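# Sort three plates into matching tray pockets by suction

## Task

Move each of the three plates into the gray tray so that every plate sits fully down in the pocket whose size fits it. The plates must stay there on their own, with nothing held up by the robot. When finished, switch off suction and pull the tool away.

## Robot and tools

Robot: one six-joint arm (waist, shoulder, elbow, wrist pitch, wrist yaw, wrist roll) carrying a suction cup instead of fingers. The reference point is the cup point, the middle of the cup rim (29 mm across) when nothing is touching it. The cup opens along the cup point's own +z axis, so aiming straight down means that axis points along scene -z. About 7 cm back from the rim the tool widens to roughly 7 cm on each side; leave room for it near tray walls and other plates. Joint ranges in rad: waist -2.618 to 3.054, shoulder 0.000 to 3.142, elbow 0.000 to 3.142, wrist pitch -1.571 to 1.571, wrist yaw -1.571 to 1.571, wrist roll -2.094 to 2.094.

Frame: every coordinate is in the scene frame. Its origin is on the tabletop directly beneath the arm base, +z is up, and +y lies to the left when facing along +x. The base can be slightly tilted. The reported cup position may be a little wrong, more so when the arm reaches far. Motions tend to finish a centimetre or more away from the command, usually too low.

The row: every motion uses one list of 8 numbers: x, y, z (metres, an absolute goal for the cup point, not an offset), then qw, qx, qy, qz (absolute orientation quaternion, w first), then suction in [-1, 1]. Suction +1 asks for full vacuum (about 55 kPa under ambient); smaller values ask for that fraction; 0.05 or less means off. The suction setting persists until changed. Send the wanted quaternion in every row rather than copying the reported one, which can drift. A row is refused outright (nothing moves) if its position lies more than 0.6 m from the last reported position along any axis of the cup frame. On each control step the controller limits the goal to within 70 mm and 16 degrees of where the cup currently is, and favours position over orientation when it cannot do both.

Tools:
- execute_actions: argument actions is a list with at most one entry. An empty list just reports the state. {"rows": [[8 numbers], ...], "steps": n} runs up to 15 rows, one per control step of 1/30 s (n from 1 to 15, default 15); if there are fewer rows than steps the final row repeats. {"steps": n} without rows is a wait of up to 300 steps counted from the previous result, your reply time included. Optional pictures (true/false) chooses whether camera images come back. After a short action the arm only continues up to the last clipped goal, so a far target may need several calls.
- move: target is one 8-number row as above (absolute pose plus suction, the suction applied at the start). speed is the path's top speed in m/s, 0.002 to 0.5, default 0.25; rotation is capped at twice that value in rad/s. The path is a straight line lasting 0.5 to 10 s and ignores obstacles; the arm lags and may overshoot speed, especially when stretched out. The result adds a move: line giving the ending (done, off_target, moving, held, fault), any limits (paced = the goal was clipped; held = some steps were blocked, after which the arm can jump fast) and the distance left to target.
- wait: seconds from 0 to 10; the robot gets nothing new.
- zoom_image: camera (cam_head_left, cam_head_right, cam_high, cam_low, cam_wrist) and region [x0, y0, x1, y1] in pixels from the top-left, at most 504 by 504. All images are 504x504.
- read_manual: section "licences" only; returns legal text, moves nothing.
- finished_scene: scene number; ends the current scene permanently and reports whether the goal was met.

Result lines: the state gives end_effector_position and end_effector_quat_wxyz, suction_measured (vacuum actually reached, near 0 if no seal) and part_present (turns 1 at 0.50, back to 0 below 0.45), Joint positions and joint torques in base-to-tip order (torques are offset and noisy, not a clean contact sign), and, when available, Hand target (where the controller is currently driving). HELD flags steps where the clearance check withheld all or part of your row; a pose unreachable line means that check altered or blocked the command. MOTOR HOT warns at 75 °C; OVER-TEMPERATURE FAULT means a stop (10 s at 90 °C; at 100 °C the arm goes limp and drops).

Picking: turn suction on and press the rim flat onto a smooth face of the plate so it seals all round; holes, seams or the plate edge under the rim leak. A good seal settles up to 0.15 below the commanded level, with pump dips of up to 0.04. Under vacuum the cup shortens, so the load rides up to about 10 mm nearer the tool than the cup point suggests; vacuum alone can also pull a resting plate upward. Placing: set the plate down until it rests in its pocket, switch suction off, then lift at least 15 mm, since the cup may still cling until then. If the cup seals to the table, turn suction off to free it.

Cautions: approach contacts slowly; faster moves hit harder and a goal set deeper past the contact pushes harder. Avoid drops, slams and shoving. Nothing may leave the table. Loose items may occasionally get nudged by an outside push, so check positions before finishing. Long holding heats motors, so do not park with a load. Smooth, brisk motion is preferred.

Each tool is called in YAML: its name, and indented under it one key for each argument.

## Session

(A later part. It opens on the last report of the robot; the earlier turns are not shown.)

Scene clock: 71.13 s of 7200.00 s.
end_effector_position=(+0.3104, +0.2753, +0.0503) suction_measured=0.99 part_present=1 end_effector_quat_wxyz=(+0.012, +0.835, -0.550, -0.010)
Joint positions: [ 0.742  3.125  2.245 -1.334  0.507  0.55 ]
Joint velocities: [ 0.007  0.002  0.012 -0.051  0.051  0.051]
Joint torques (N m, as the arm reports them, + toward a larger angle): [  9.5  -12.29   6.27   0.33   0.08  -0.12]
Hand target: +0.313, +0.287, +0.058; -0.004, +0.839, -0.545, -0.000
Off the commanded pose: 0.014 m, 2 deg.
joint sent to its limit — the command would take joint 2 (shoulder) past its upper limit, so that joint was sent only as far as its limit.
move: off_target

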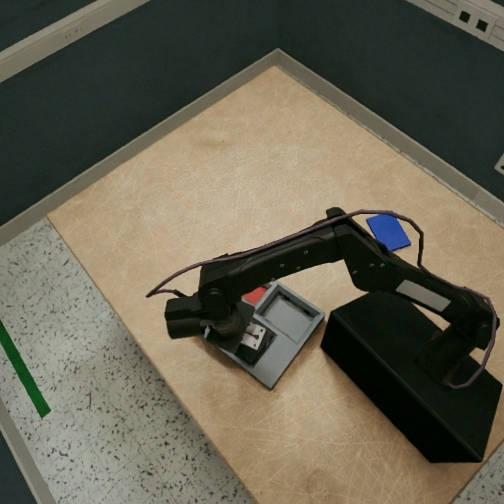

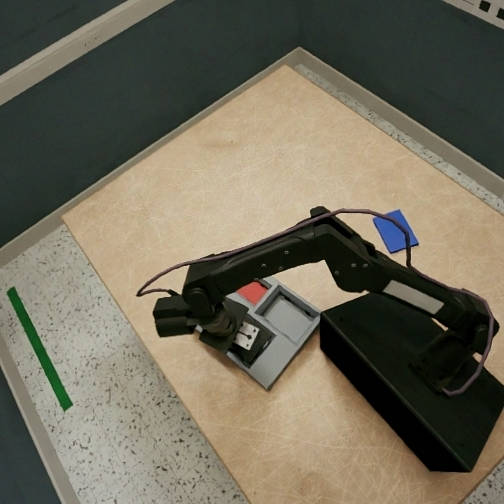

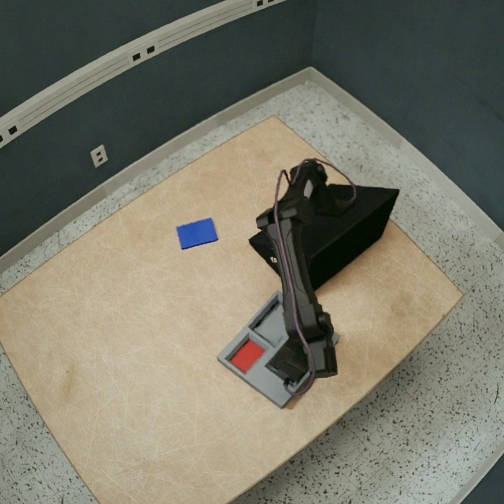

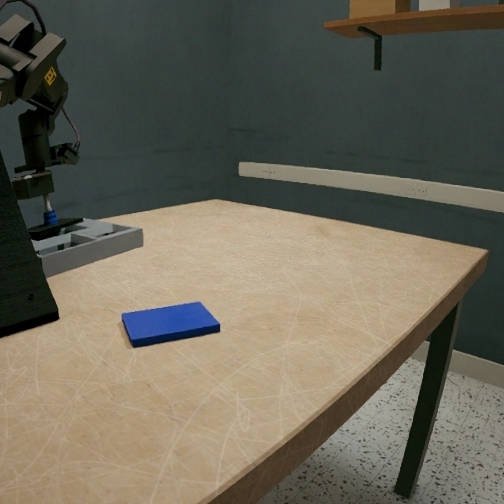

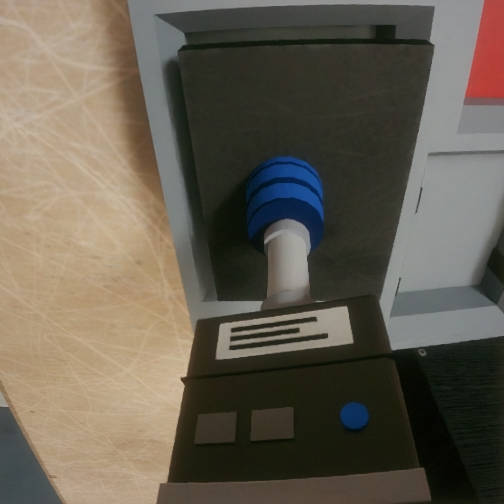

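move:
  target: [0.316,0.288,0.047,-0.02,0.835,-0.55,0.012,1]
  speed: 0.05

Scene clock: 73.93 s of 7200.00 s.
end_effector_position=(+0.3122, +0.2769, +0.0287) suction_measured=1.00 part_present=1 end_effector_quat_wxyz=(+0.008, +0.834, -0.551, +0.007)
Joint positions: [ 0.731  3.125  2.156 -1.227  0.547  0.536]
Joint velocities: [-0.002  0.007  0.022  0.037 -0.051 -0.051]
Joint torques (N m, as the arm reports them, + toward a larger angle): [  9.71 -16.14   3.35   0.48  -0.06  -0.03]
Hand target: +0.316, +0.288, +0.047; -0.019, +0.835, -0.550, +0.012
Off the commanded pose: 0.022 m, 3 deg.
move: off_target

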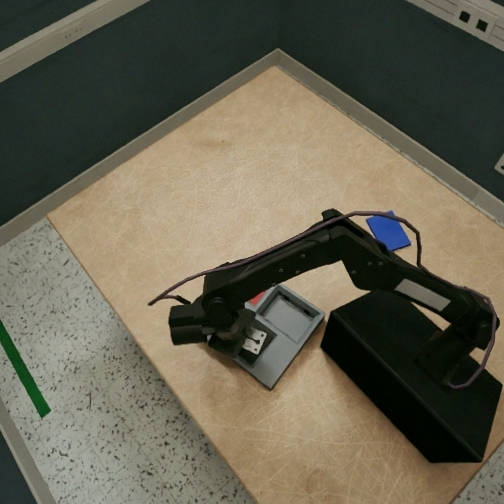

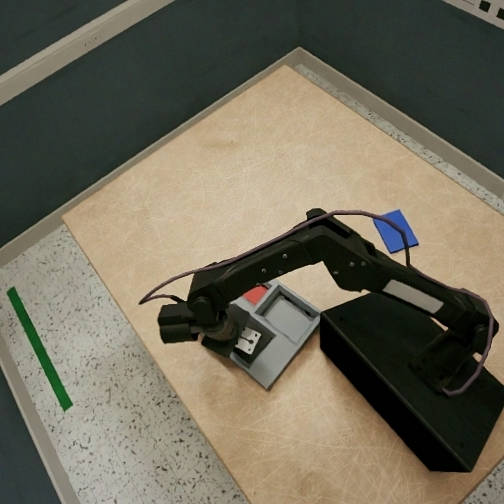

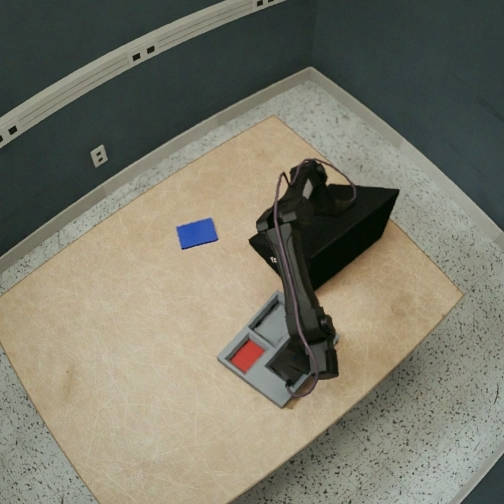

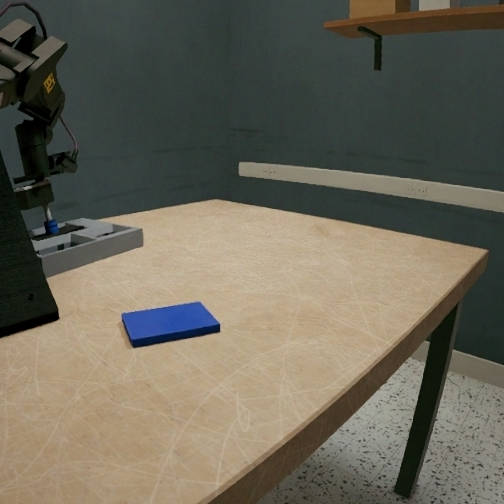

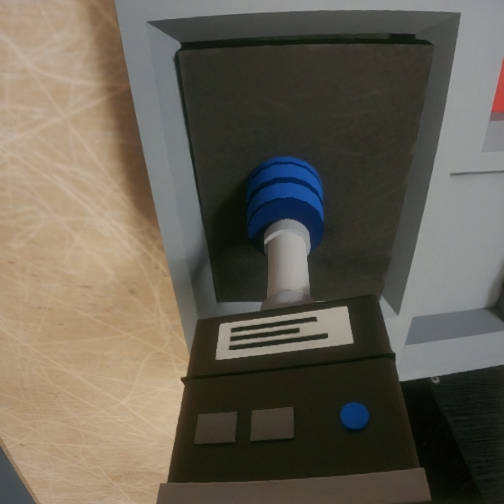

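move:
  target: [0.317,0.286,0.004,-0.01,0.835,-0.55,0.006,1]
  speed: 0.03

Scene clock: 77.10 s of 7200.00 s.
end_effector_position=(+0.3150, +0.2780, +0.0113) suction_measured=0.99 part_present=1 end_effector_quat_wxyz=(+0.001, +0.837, -0.547, +0.004)
Joint positions: [ 0.704  3.125  2.103 -1.146  0.556  0.493]
Joint velocities: [-0.017 -0.002 -0.007 -0.051  0.051 -0.007]
Joint torques (N m, as the arm reports them, + toward a larger angle): [  6.81 -12.16   2.69   0.75   0.12  -0.05]
Hand target: +0.317, +0.286, +0.005; -0.010, +0.835, -0.550, +0.006
Off the commanded pose: 0.011 m, 1 deg.
joint sent to its limit — the command would take joint 2 (shoulder) past its upper limit, so that joint was sent only as far as its limit.
move: off_target

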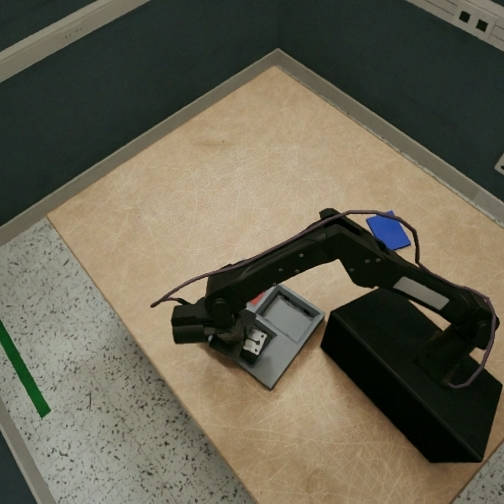

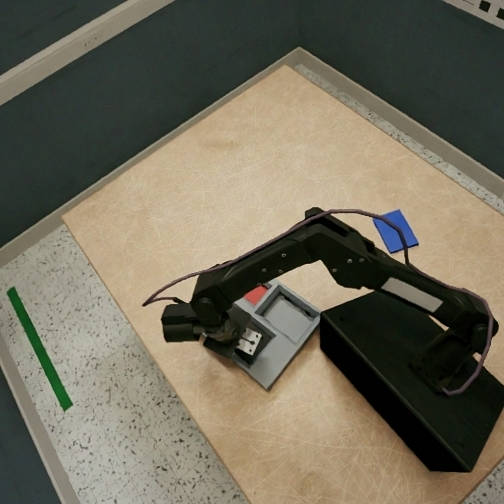

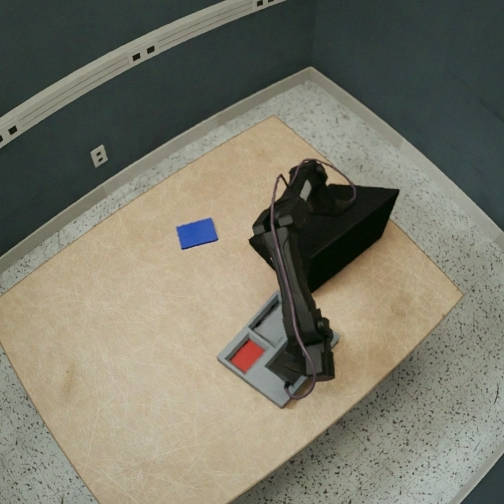

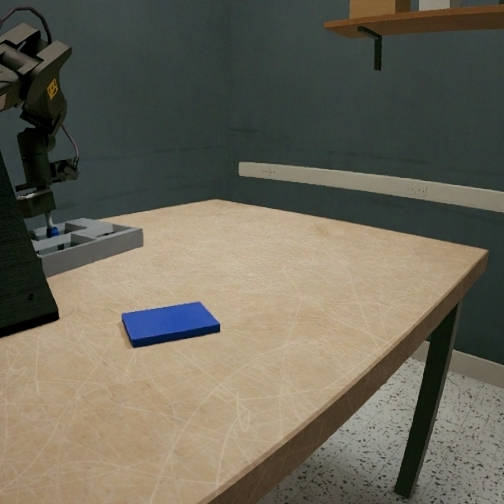

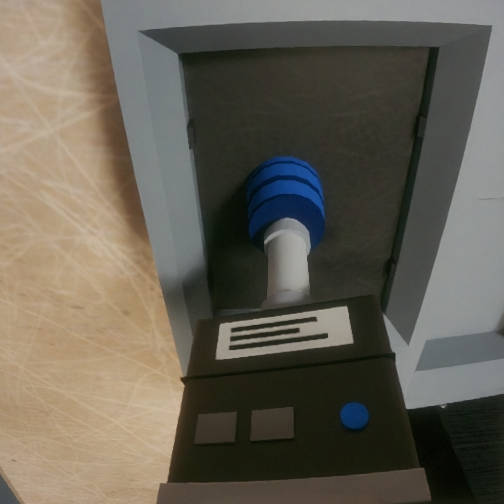

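execute_actions:
  actions:
    - {"rows":[[0.315,0.28,-0.003,0,0.835,-0.55,0,1]],"steps":15}
  pictures: false

execute_actions:
  actions:
    - {"rows":[[0.315,0.28,0.012,0,0.835,-0.55,0,0]],"steps":8}
  pictures: false

move:
  target: [0.32,0.27,0.09,0,0.835,-0.55,0,0]
  speed: 0.15

move:
  target: [0.33,-0.19,0.07,0,0.609,-0.793,0,0]
  speed: 0.35

Scene clock: 81.93 s of 7200.00 s.
end_effector_position=(+0.3152, +0.2769, +0.0084) suction_measured=0.98 part_present=1 end_effector_quat_wxyz=(+0.002, +0.838, -0.546, +0.002)
Joint positions: [ 0.697  3.125  2.097 -1.139  0.556  0.485]
Joint velocities: [ 0.007 -0.012 -0.027 -0.022 -0.022 -0.051]
Joint torques (N m, as the arm reports them, + toward a larger angle): [  6.04 -12.21   2.07   0.74   0.16   0.01]
Hand target: +0.315, +0.280, -0.002; -0.001, +0.835, -0.550, -0.000
Off the commanded pose: 0.012 m, 1 deg.
joint sent to its limit — the command would take joint 2 (shoulder) past its upper limit, so that joint was sent only as far as its limit.
Steps of this call (steps 1 to 130: nothing new was sent; steps 131 to 145: all 15 steps of this action). Readings (end_effector_position | what the end effector reports):
131: (+0.3147, +0.2776, +0.0106) | suction_measured=0.99 part_present=1
132: (+0.3149, +0.2775, +0.0097) | suction_measured=1.00 part_present=1
134: (+0.3152, +0.2770, +0.0084) | suction_measured=1.00 part_present=1
138: (+0.3152, +0.2769, +0.0084) | suction_measured=0.99 part_present=1
145: the state above

Scene clock: 82.20 s of 7200.00 s.
end_effector_position=(+0.3158, +0.2766, +0.0097) suction_measured=0.00 part_present=0 end_effector_quat_wxyz=(+0.003, +0.836, -0.548, +0.002)
Joint positions: [ 0.698  3.125  2.103 -1.145  0.556  0.492]
Joint velocities: [-0.017 -0.002 -0.002 -0.066 -0.007  0.007]
Joint torques (N m, as the arm reports them, + toward a larger angle): [  7.36 -12.64   4.89   0.23   0.01   0.02]
Hand target: +0.315, +0.280, +0.012; -0.000, +0.835, -0.550, -0.000
Off the commanded pose: 0.004 m, 0 deg.
Steps of this call (steps 1 to 8: all 8 steps of this action). Readings (end_effector_position | what the end effector reports):
1: (+0.3152, +0.2768, +0.0088) | suction_measured=0.15 part_present=0
2: (+0.3157, +0.2770, +0.0091) | suction_measured=0.00 part_present=0
4: (+0.3160, +0.2768, +0.0096) | suction_measured=0.00 part_present=0
8: the state above

Scene clock: 83.67 s of 7200.00 s.
end_effector_position=(+0.3153, +0.2640, +0.0730) suction_measured=0.00 part_present=0 end_effector_quat_wxyz=(+0.016, +0.837, -0.547, -0.005)
Joint positions: [ 0.752  3.104  2.3   -1.422  0.513  0.557]
Joint velocities: [-0.022  0.002 -0.012 -0.022 -0.022  0.051]
Joint torques (N m, as the arm reports them, + toward a larger angle): [  8.47 -14.7    6.28   0.17  -0.05   0.05]
Hand target: +0.320, +0.269, +0.090; -0.001, +0.835, -0.550, -0.000
Off the commanded pose: 0.019 m, 2 deg.
move: off_target

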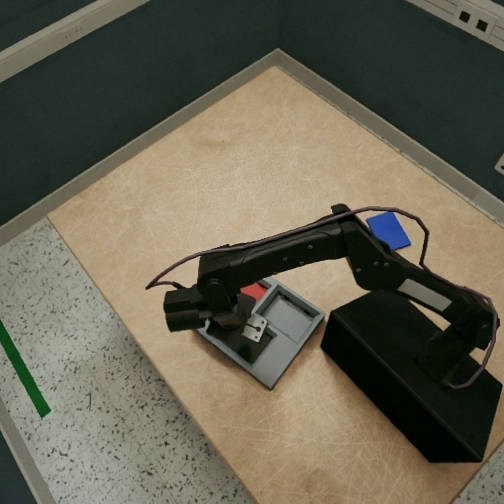

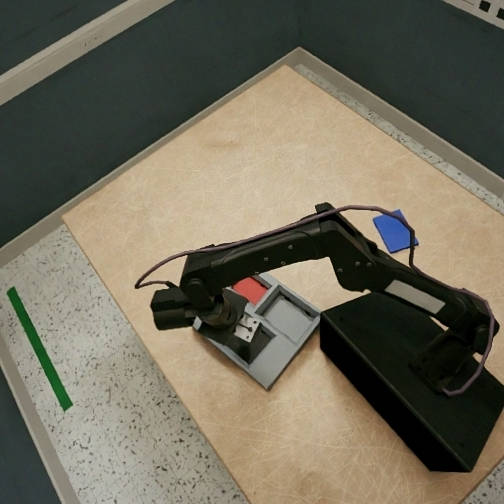

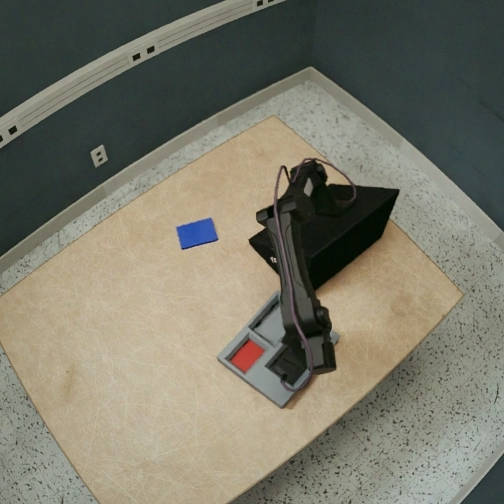

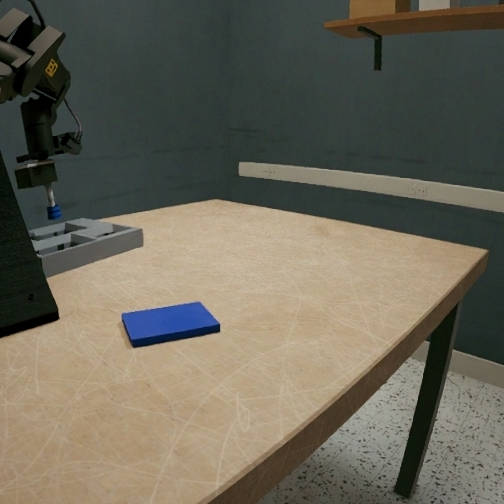

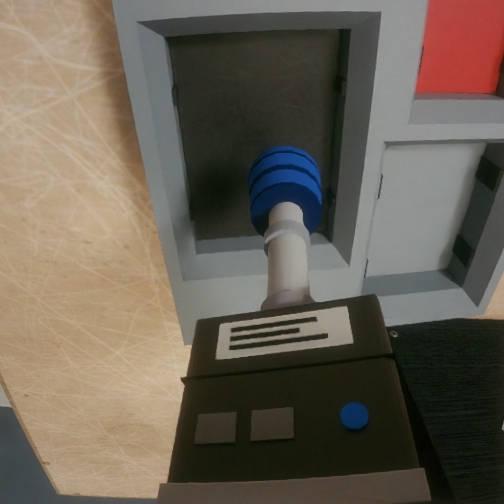

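Scene clock: 85.63 s of 7200.00 s.
end_effector_position=(+0.3135, -0.1905, +0.0570) suction_measured=0.00 part_present=0 end_effector_quat_wxyz=(-0.018, -0.609, +0.793, +0.010)
Joint positions: [-0.079  1.799  1.34  -1.127  0.793  0.233]
Joint velocities: [ 0.002  0.007 -0.012 -0.007 -0.022 -0.11 ]
Joint torques (N m, as the arm reports them, + toward a larger angle): [ 7.66 -8.13  4.65  0.23  0.06 -0.09]
Hand target: +0.321, -0.193, +0.068; -0.004, -0.608, +0.794, -0.002
Off the commanded pose: 0.021 m, 2 deg.
move: off_target

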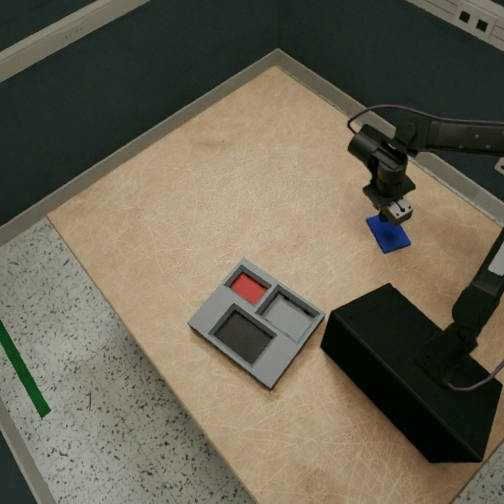

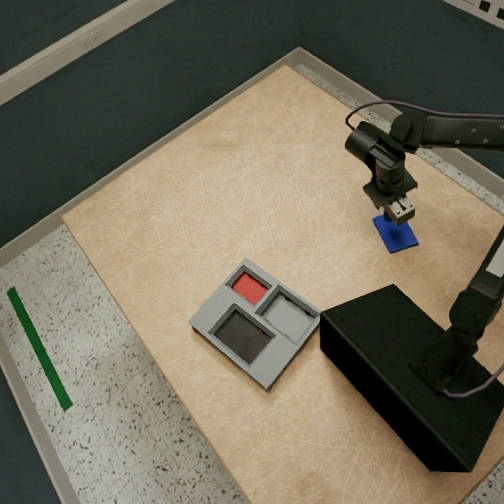

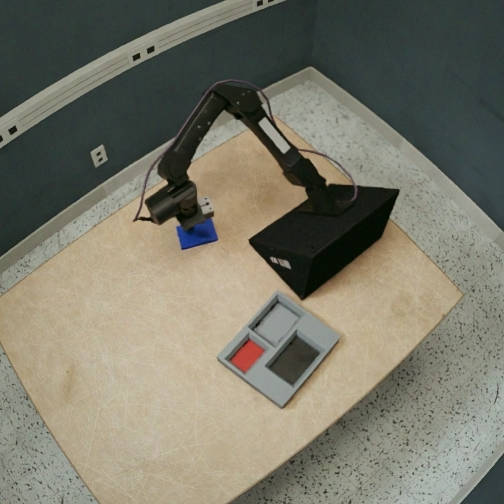

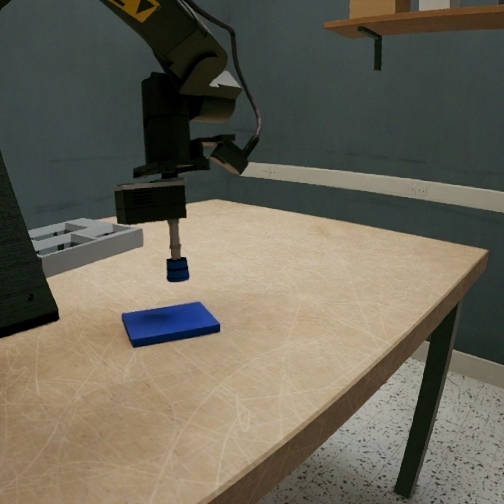

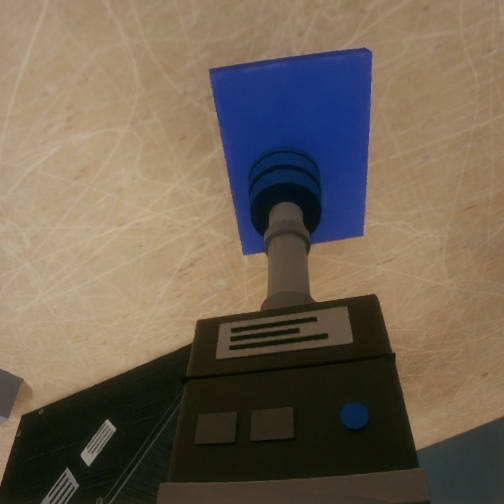

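move:
  target: [0.305,-0.196,0.008,0,0.643,-0.766,0,1]
  speed: 0.06

Scene clock: 88.43 s of 7200.00 s.
end_effector_position=(+0.2984, -0.1930, +0.0029) suction_measured=0.80 part_present=1 end_effector_quat_wxyz=(-0.016, -0.651, +0.758, +0.013)
Joint positions: [-0.212  1.767  1.152 -0.839  0.781 -0.063]
Joint velocities: [-0.017 -0.007  0.022 -0.022  0.066 -0.051]
Joint torques (N m, as the arm reports them, + toward a larger angle): [ 6.07 -9.26  1.89  0.45  0.05 -0.04]
Hand target: +0.305, -0.196, +0.008; -0.001, -0.643, +0.766, +0.000
Off the commanded pose: 0.009 m, 3 deg.
move: off_target

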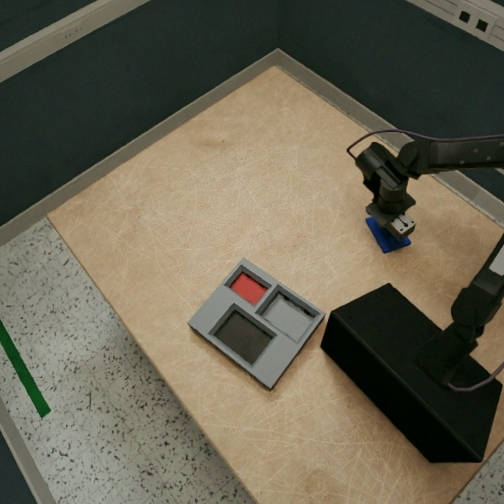

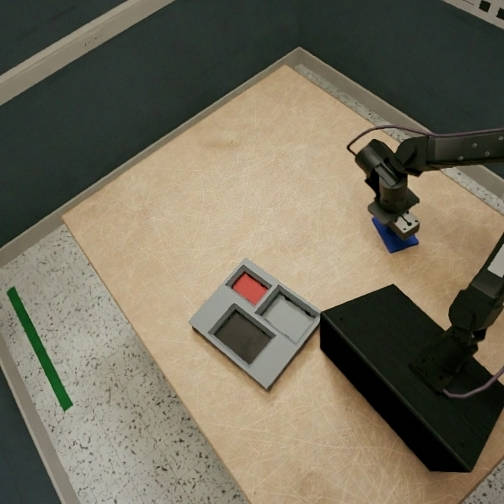

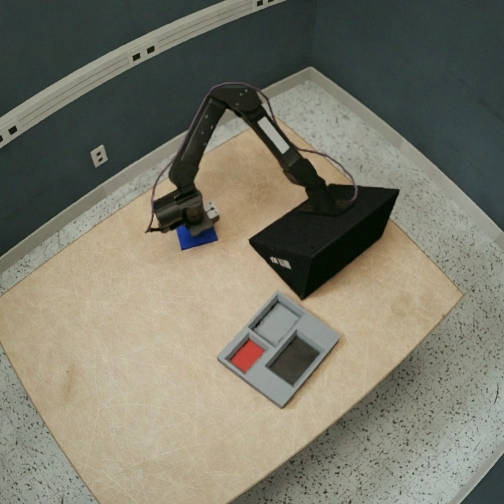

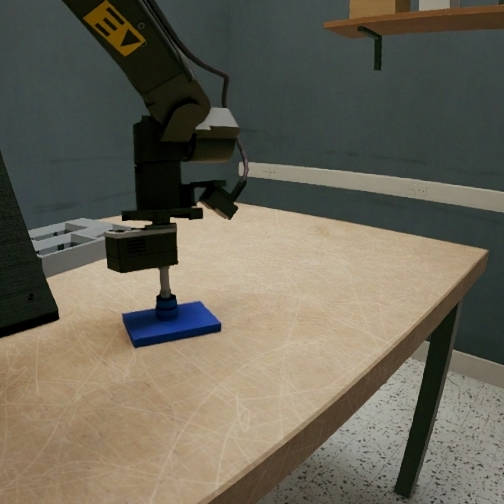

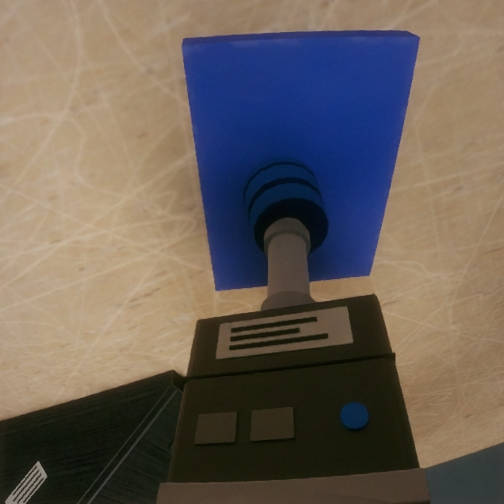

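move:
  target: [0.34,-0.14,0.095,0,0.7,-0.714,0,1]
  speed: 0.15

move:
  target: [0.29,0.148,0.07,0,0.835,-0.55,0,1]

Scene clock: 91.60 s of 7200.00 s.
end_effector_position=(+0.3347, -0.1438, +0.0877) suction_measured=0.99 part_present=1 end_effector_quat_wxyz=(+0.004, +0.698, -0.716, -0.005)
Joint positions: [ 0.081  1.902  1.43  -1.234  0.775  0.197]
Joint velocities: [-0.007 -0.007  0.007 -0.051 -0.037  0.007]
Joint torques (N m, as the arm reports them, + toward a larger angle): [ 8.67 -5.56  5.52  0.07  0.06  0.06]
Hand target: +0.341, -0.140, +0.095; -0.002, +0.700, -0.714, +0.000
Off the commanded pose: 0.010 m, 1 deg.
move: done

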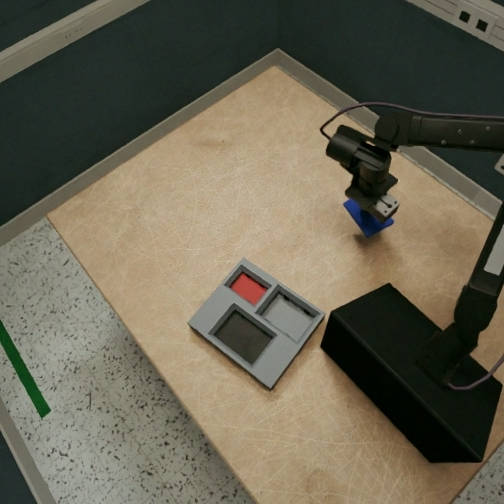

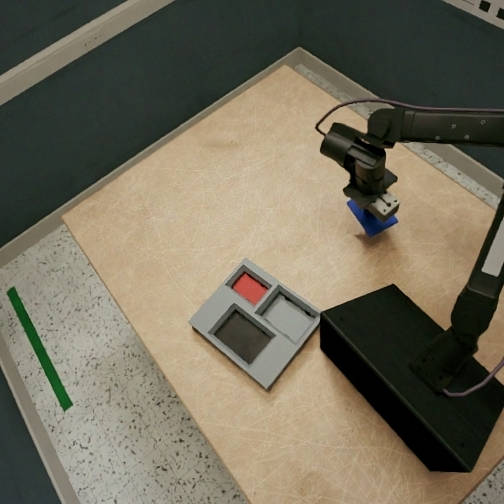

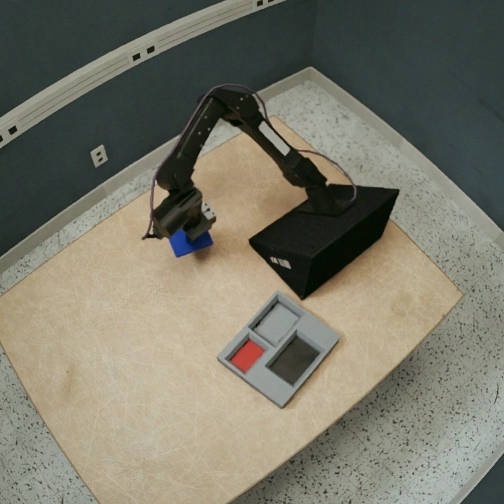

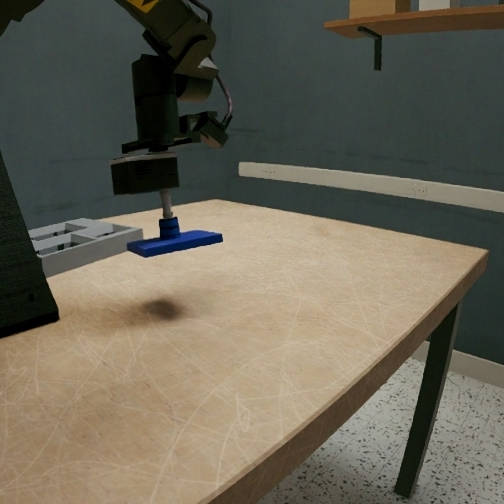

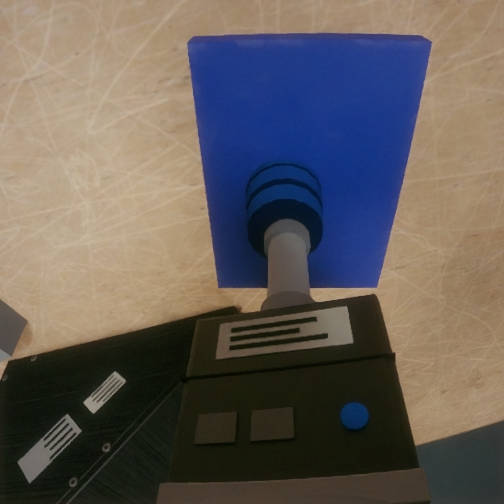

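Scene clock: 93.33 s of 7200.00 s.
end_effector_position=(+0.2889, +0.1454, +0.0622) suction_measured=0.96 part_present=1 end_effector_quat_wxyz=(+0.010, +0.838, -0.546, -0.007)
Joint positions: [ 0.624  2.564  1.488 -1.071  0.582  0.423]
Joint velocities: [ 0.002  0.012 -0.007  0.007  0.007  0.007]
Joint torques (N m, as the arm reports them, + toward a larger angle): [ 7.58 -9.4   6.14  0.21  0.07  0.03]
Hand target: +0.296, +0.151, +0.071; -0.003, +0.835, -0.550, -0.001
Off the commanded pose: 0.008 m, 1 deg.
move: done

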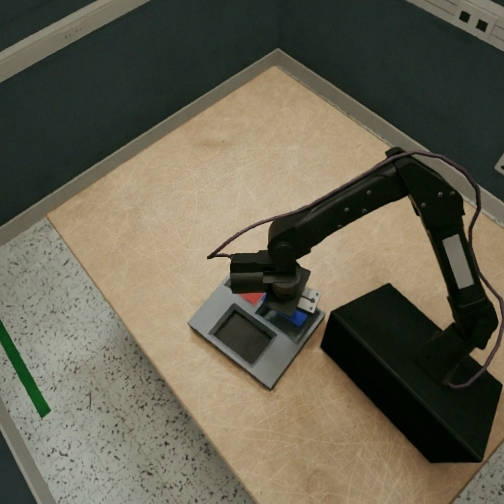

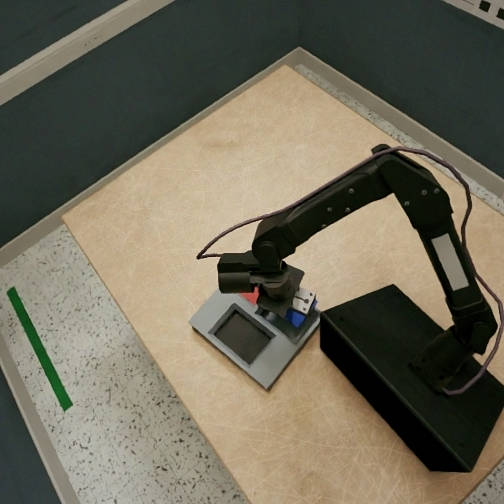

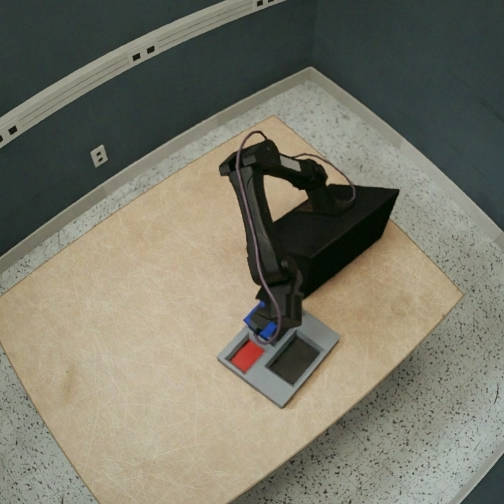

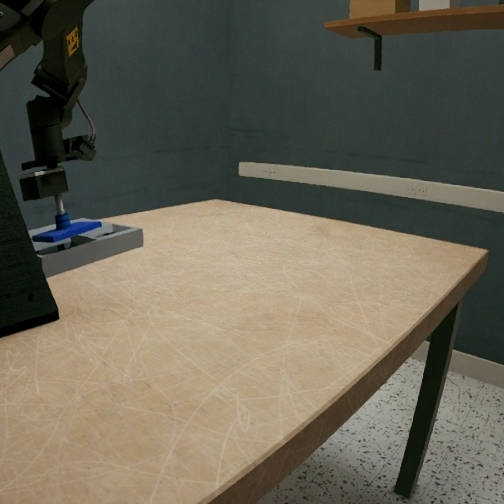

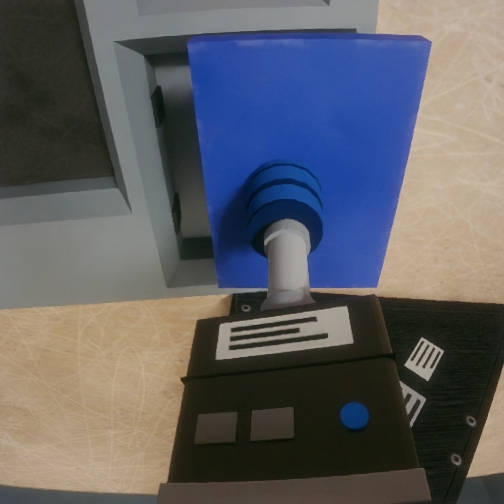

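move:
  target: [0.277,0.171,0.056,0,0.835,-0.55,0,1]
  speed: 0.08

Scene clock: 101.27 s of 7200.00 s.
end_effector_position=(+0.2805, +0.1662, +0.0545) suction_measured=0.99 part_present=1 end_effector_quat_wxyz=(+0.004, +0.833, -0.554, -0.007)
Joint positions: [ 0.657  2.613  1.488 -1.028  0.561  0.467]
Joint velocities: [-0.002 -0.012  0.012  0.037  0.007  0.051]
Joint torques (N m, as the arm reports them, + toward a larger angle): [ 8.06 -9.18  3.18  0.41  0.05  0.05]
Hand target: +0.277, +0.171, +0.056; -0.000, +0.835, -0.550, -0.000
Off the commanded pose: 0.006 m, 1 deg.
move: done

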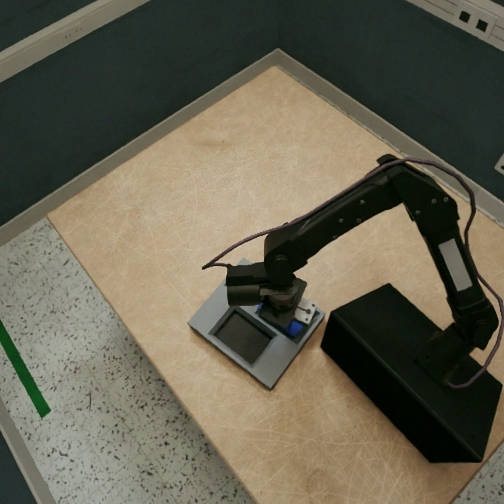

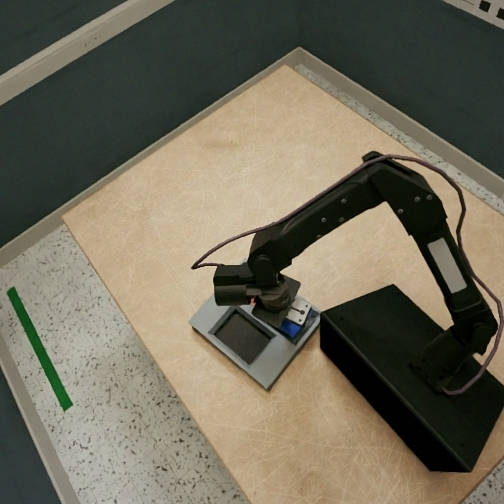

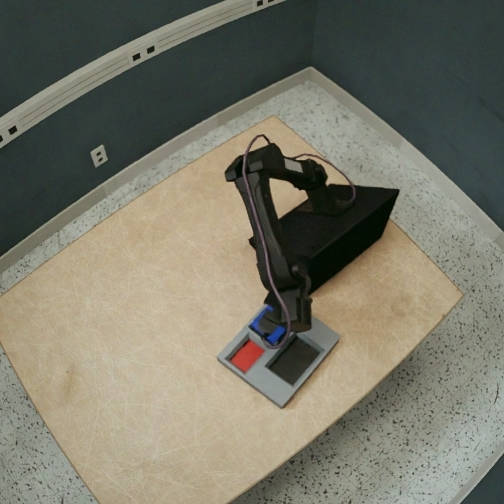

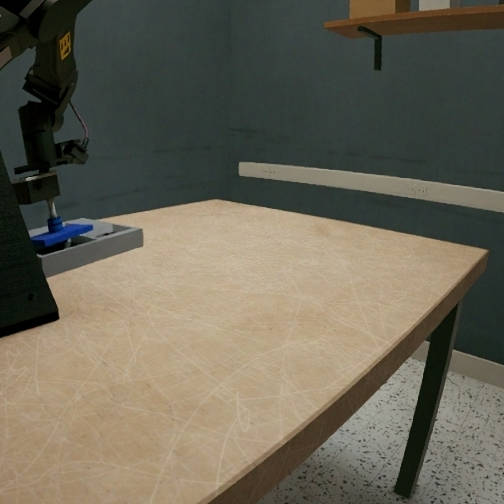

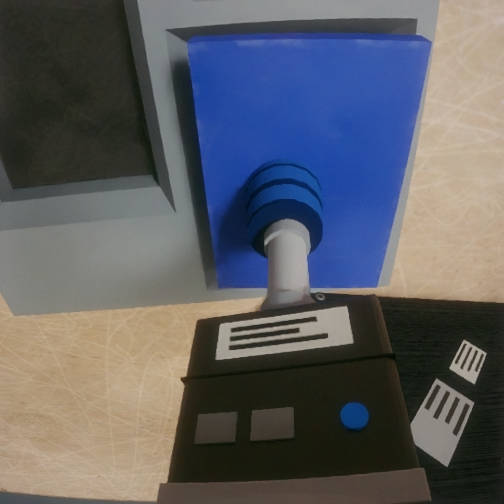

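move:
  target: [0.277,0.171,0.04,0,0.842,-0.54,0,1]
  speed: 0.05

Scene clock: 103.27 s of 7200.00 s.
end_effector_position=(+0.2758, +0.1692, +0.0401) suction_measured=0.99 part_present=1 end_effector_quat_wxyz=(+0.003, +0.839, -0.545, -0.010)
Joint positions: [ 0.644  2.625  1.447 -0.967  0.561  0.433]
Joint velocities: [-0.017 -0.007 -0.012  0.037 -0.051  0.037]
Joint torques (N m, as the arm reports them, + toward a larger angle): [ 7.45 -8.7   3.54  0.4   0.12 -0.09]
Hand target: +0.277, +0.171, +0.040; +0.000, +0.842, -0.540, +0.000
Off the commanded pose: 0.002 m, 1 deg.
move: done

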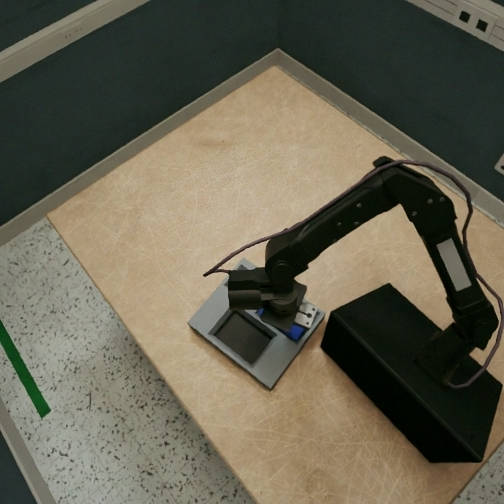

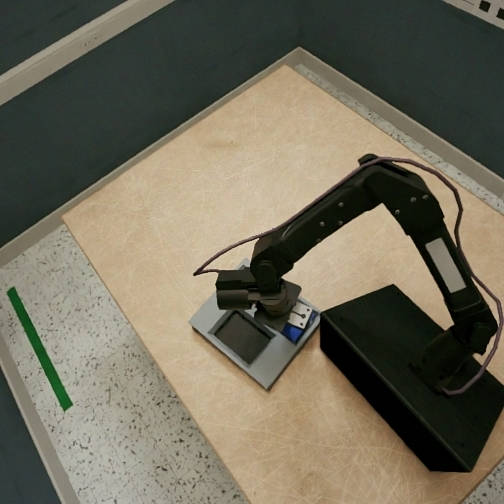

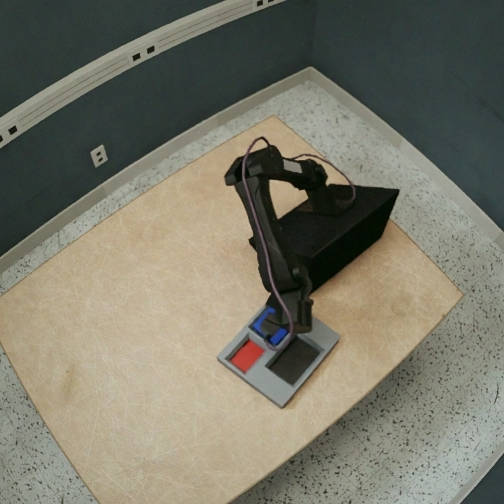

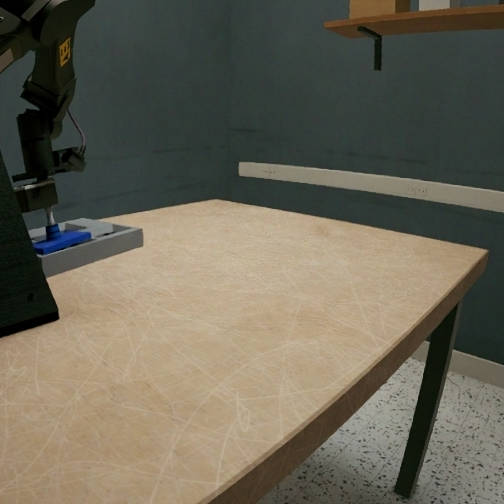

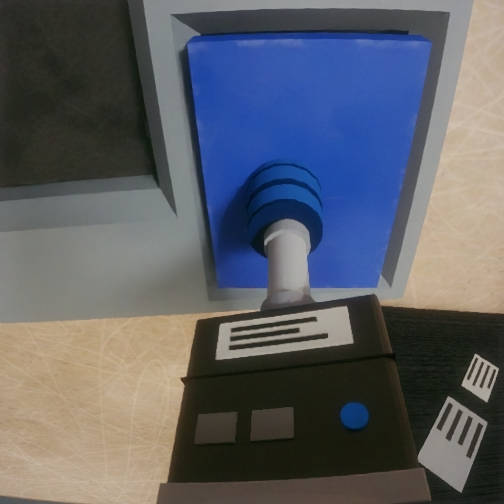

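move:
  target: [0.282,0.17,-0.002,0,0.84,-0.543,0,1]
  speed: 0.03

Scene clock: 105.93 s of 7200.00 s.
end_effector_position=(+0.2774, +0.1676, +0.0128) suction_measured=0.98 part_present=1 end_effector_quat_wxyz=(+0.003, +0.841, -0.540, -0.013)
Joint positions: [ 0.593  2.651  1.399 -0.865  0.583  0.371]
Joint velocities: [-0.012  0.007 -0.002  0.051  0.022 -0.022]
Joint torques (N m, as the arm reports them, + toward a larger angle): [ 5.47 -6.86  2.08  0.88  0.28 -0.1 ]
Hand target: +0.281, +0.170, -0.001; +0.002, +0.840, -0.543, -0.000
Off the commanded pose: 0.016 m, 2 deg.
move: off_target

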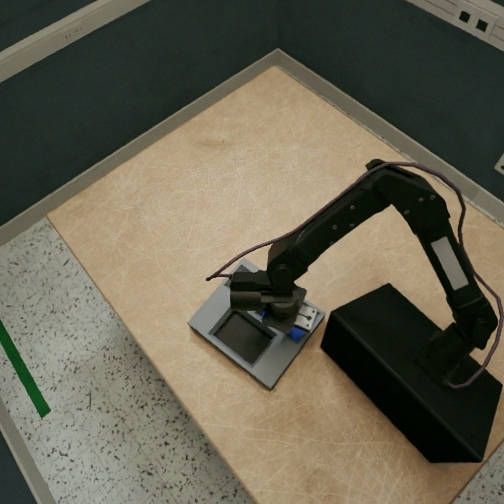

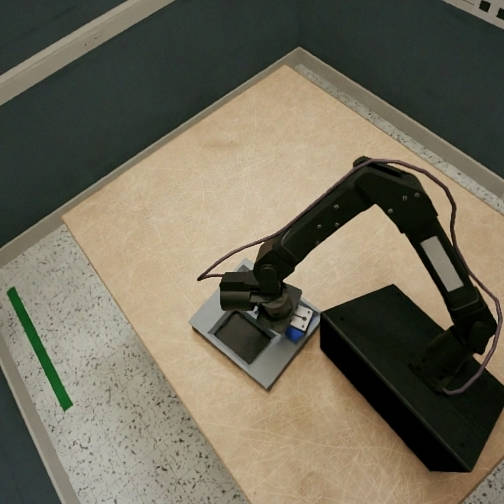

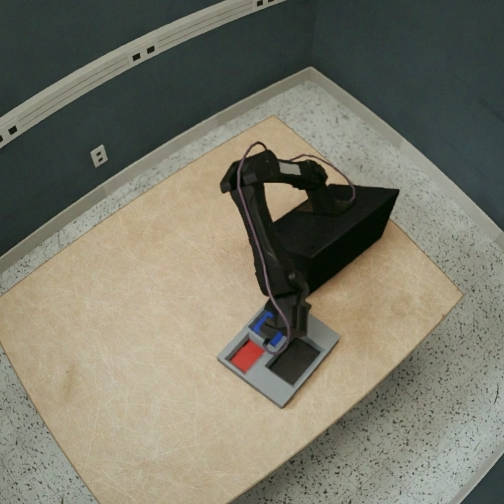

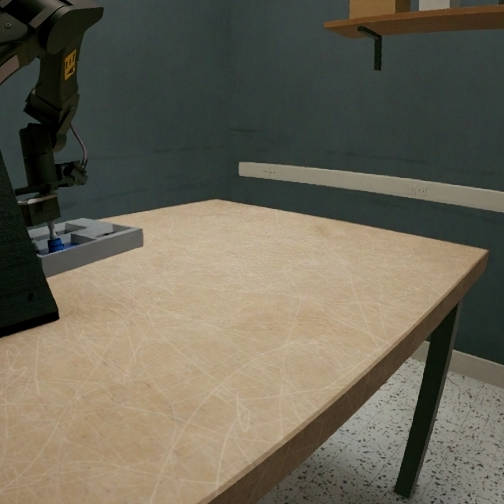

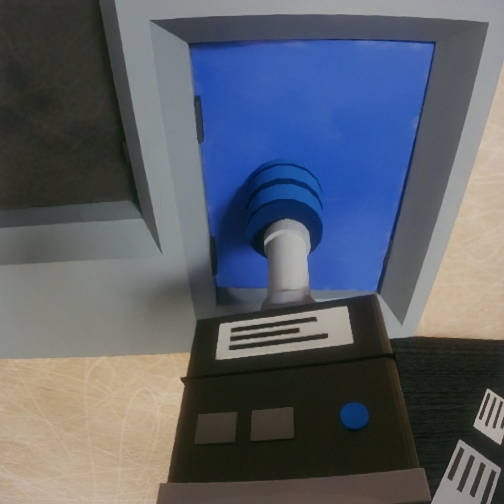

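The right-hand clips aren't showing yet, so that side needs more pressing.

move:
  target: [0.28,0.17,-0.016,0,0.84,-0.543,0,1]
  speed: 0.03

Scene clock: 108.33 s of 7200.00 s.
end_effector_position=(+0.2779, +0.1676, +0.0093) suction_measured=0.98 part_present=1 end_effector_quat_wxyz=(+0.001, +0.845, -0.535, -0.008)
Joint positions: [ 0.592  2.651  1.381 -0.838  0.594  0.353]
Joint velocities: [ 0.002  0.002 -0.002  0.051 -0.022  0.007]
Joint torques (N m, as the arm reports them, + toward a larger angle): [ 3.84 -5.6   1.23  1.21  0.25 -0.12]
Hand target: +0.278, +0.169, -0.014; +0.003, +0.840, -0.543, -0.001
Off the commanded pose: 0.025 m, 1 deg.
move: off_target

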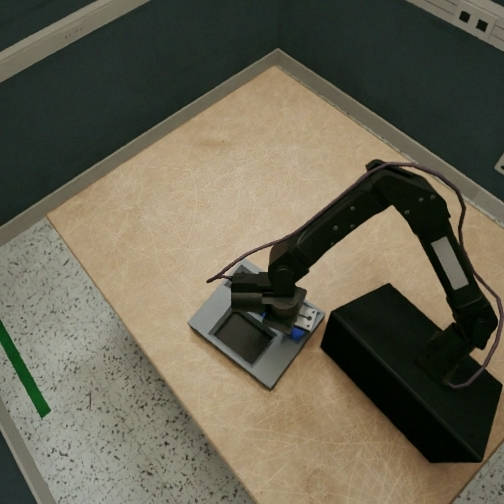

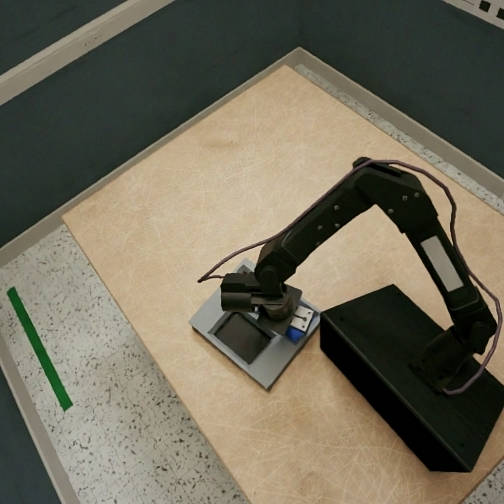

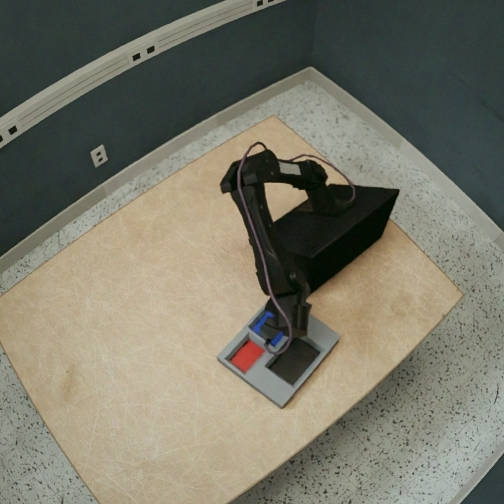

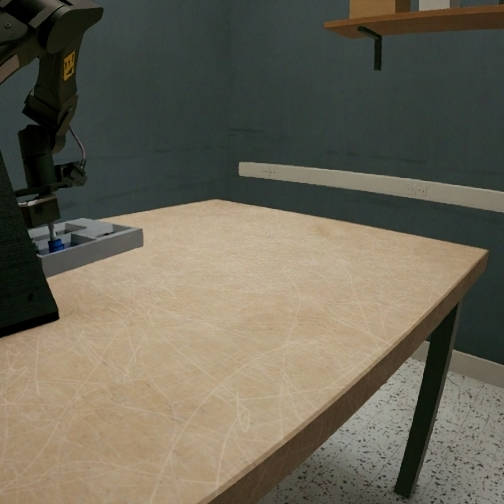

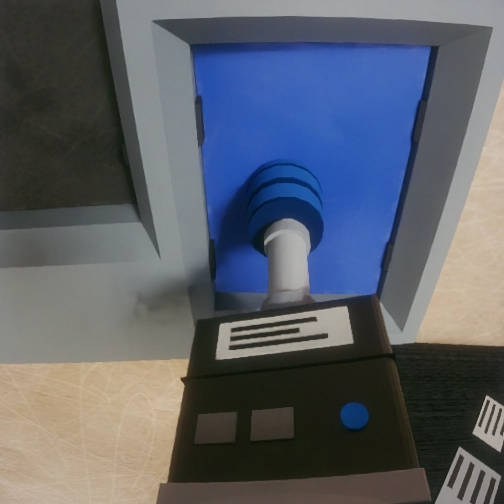

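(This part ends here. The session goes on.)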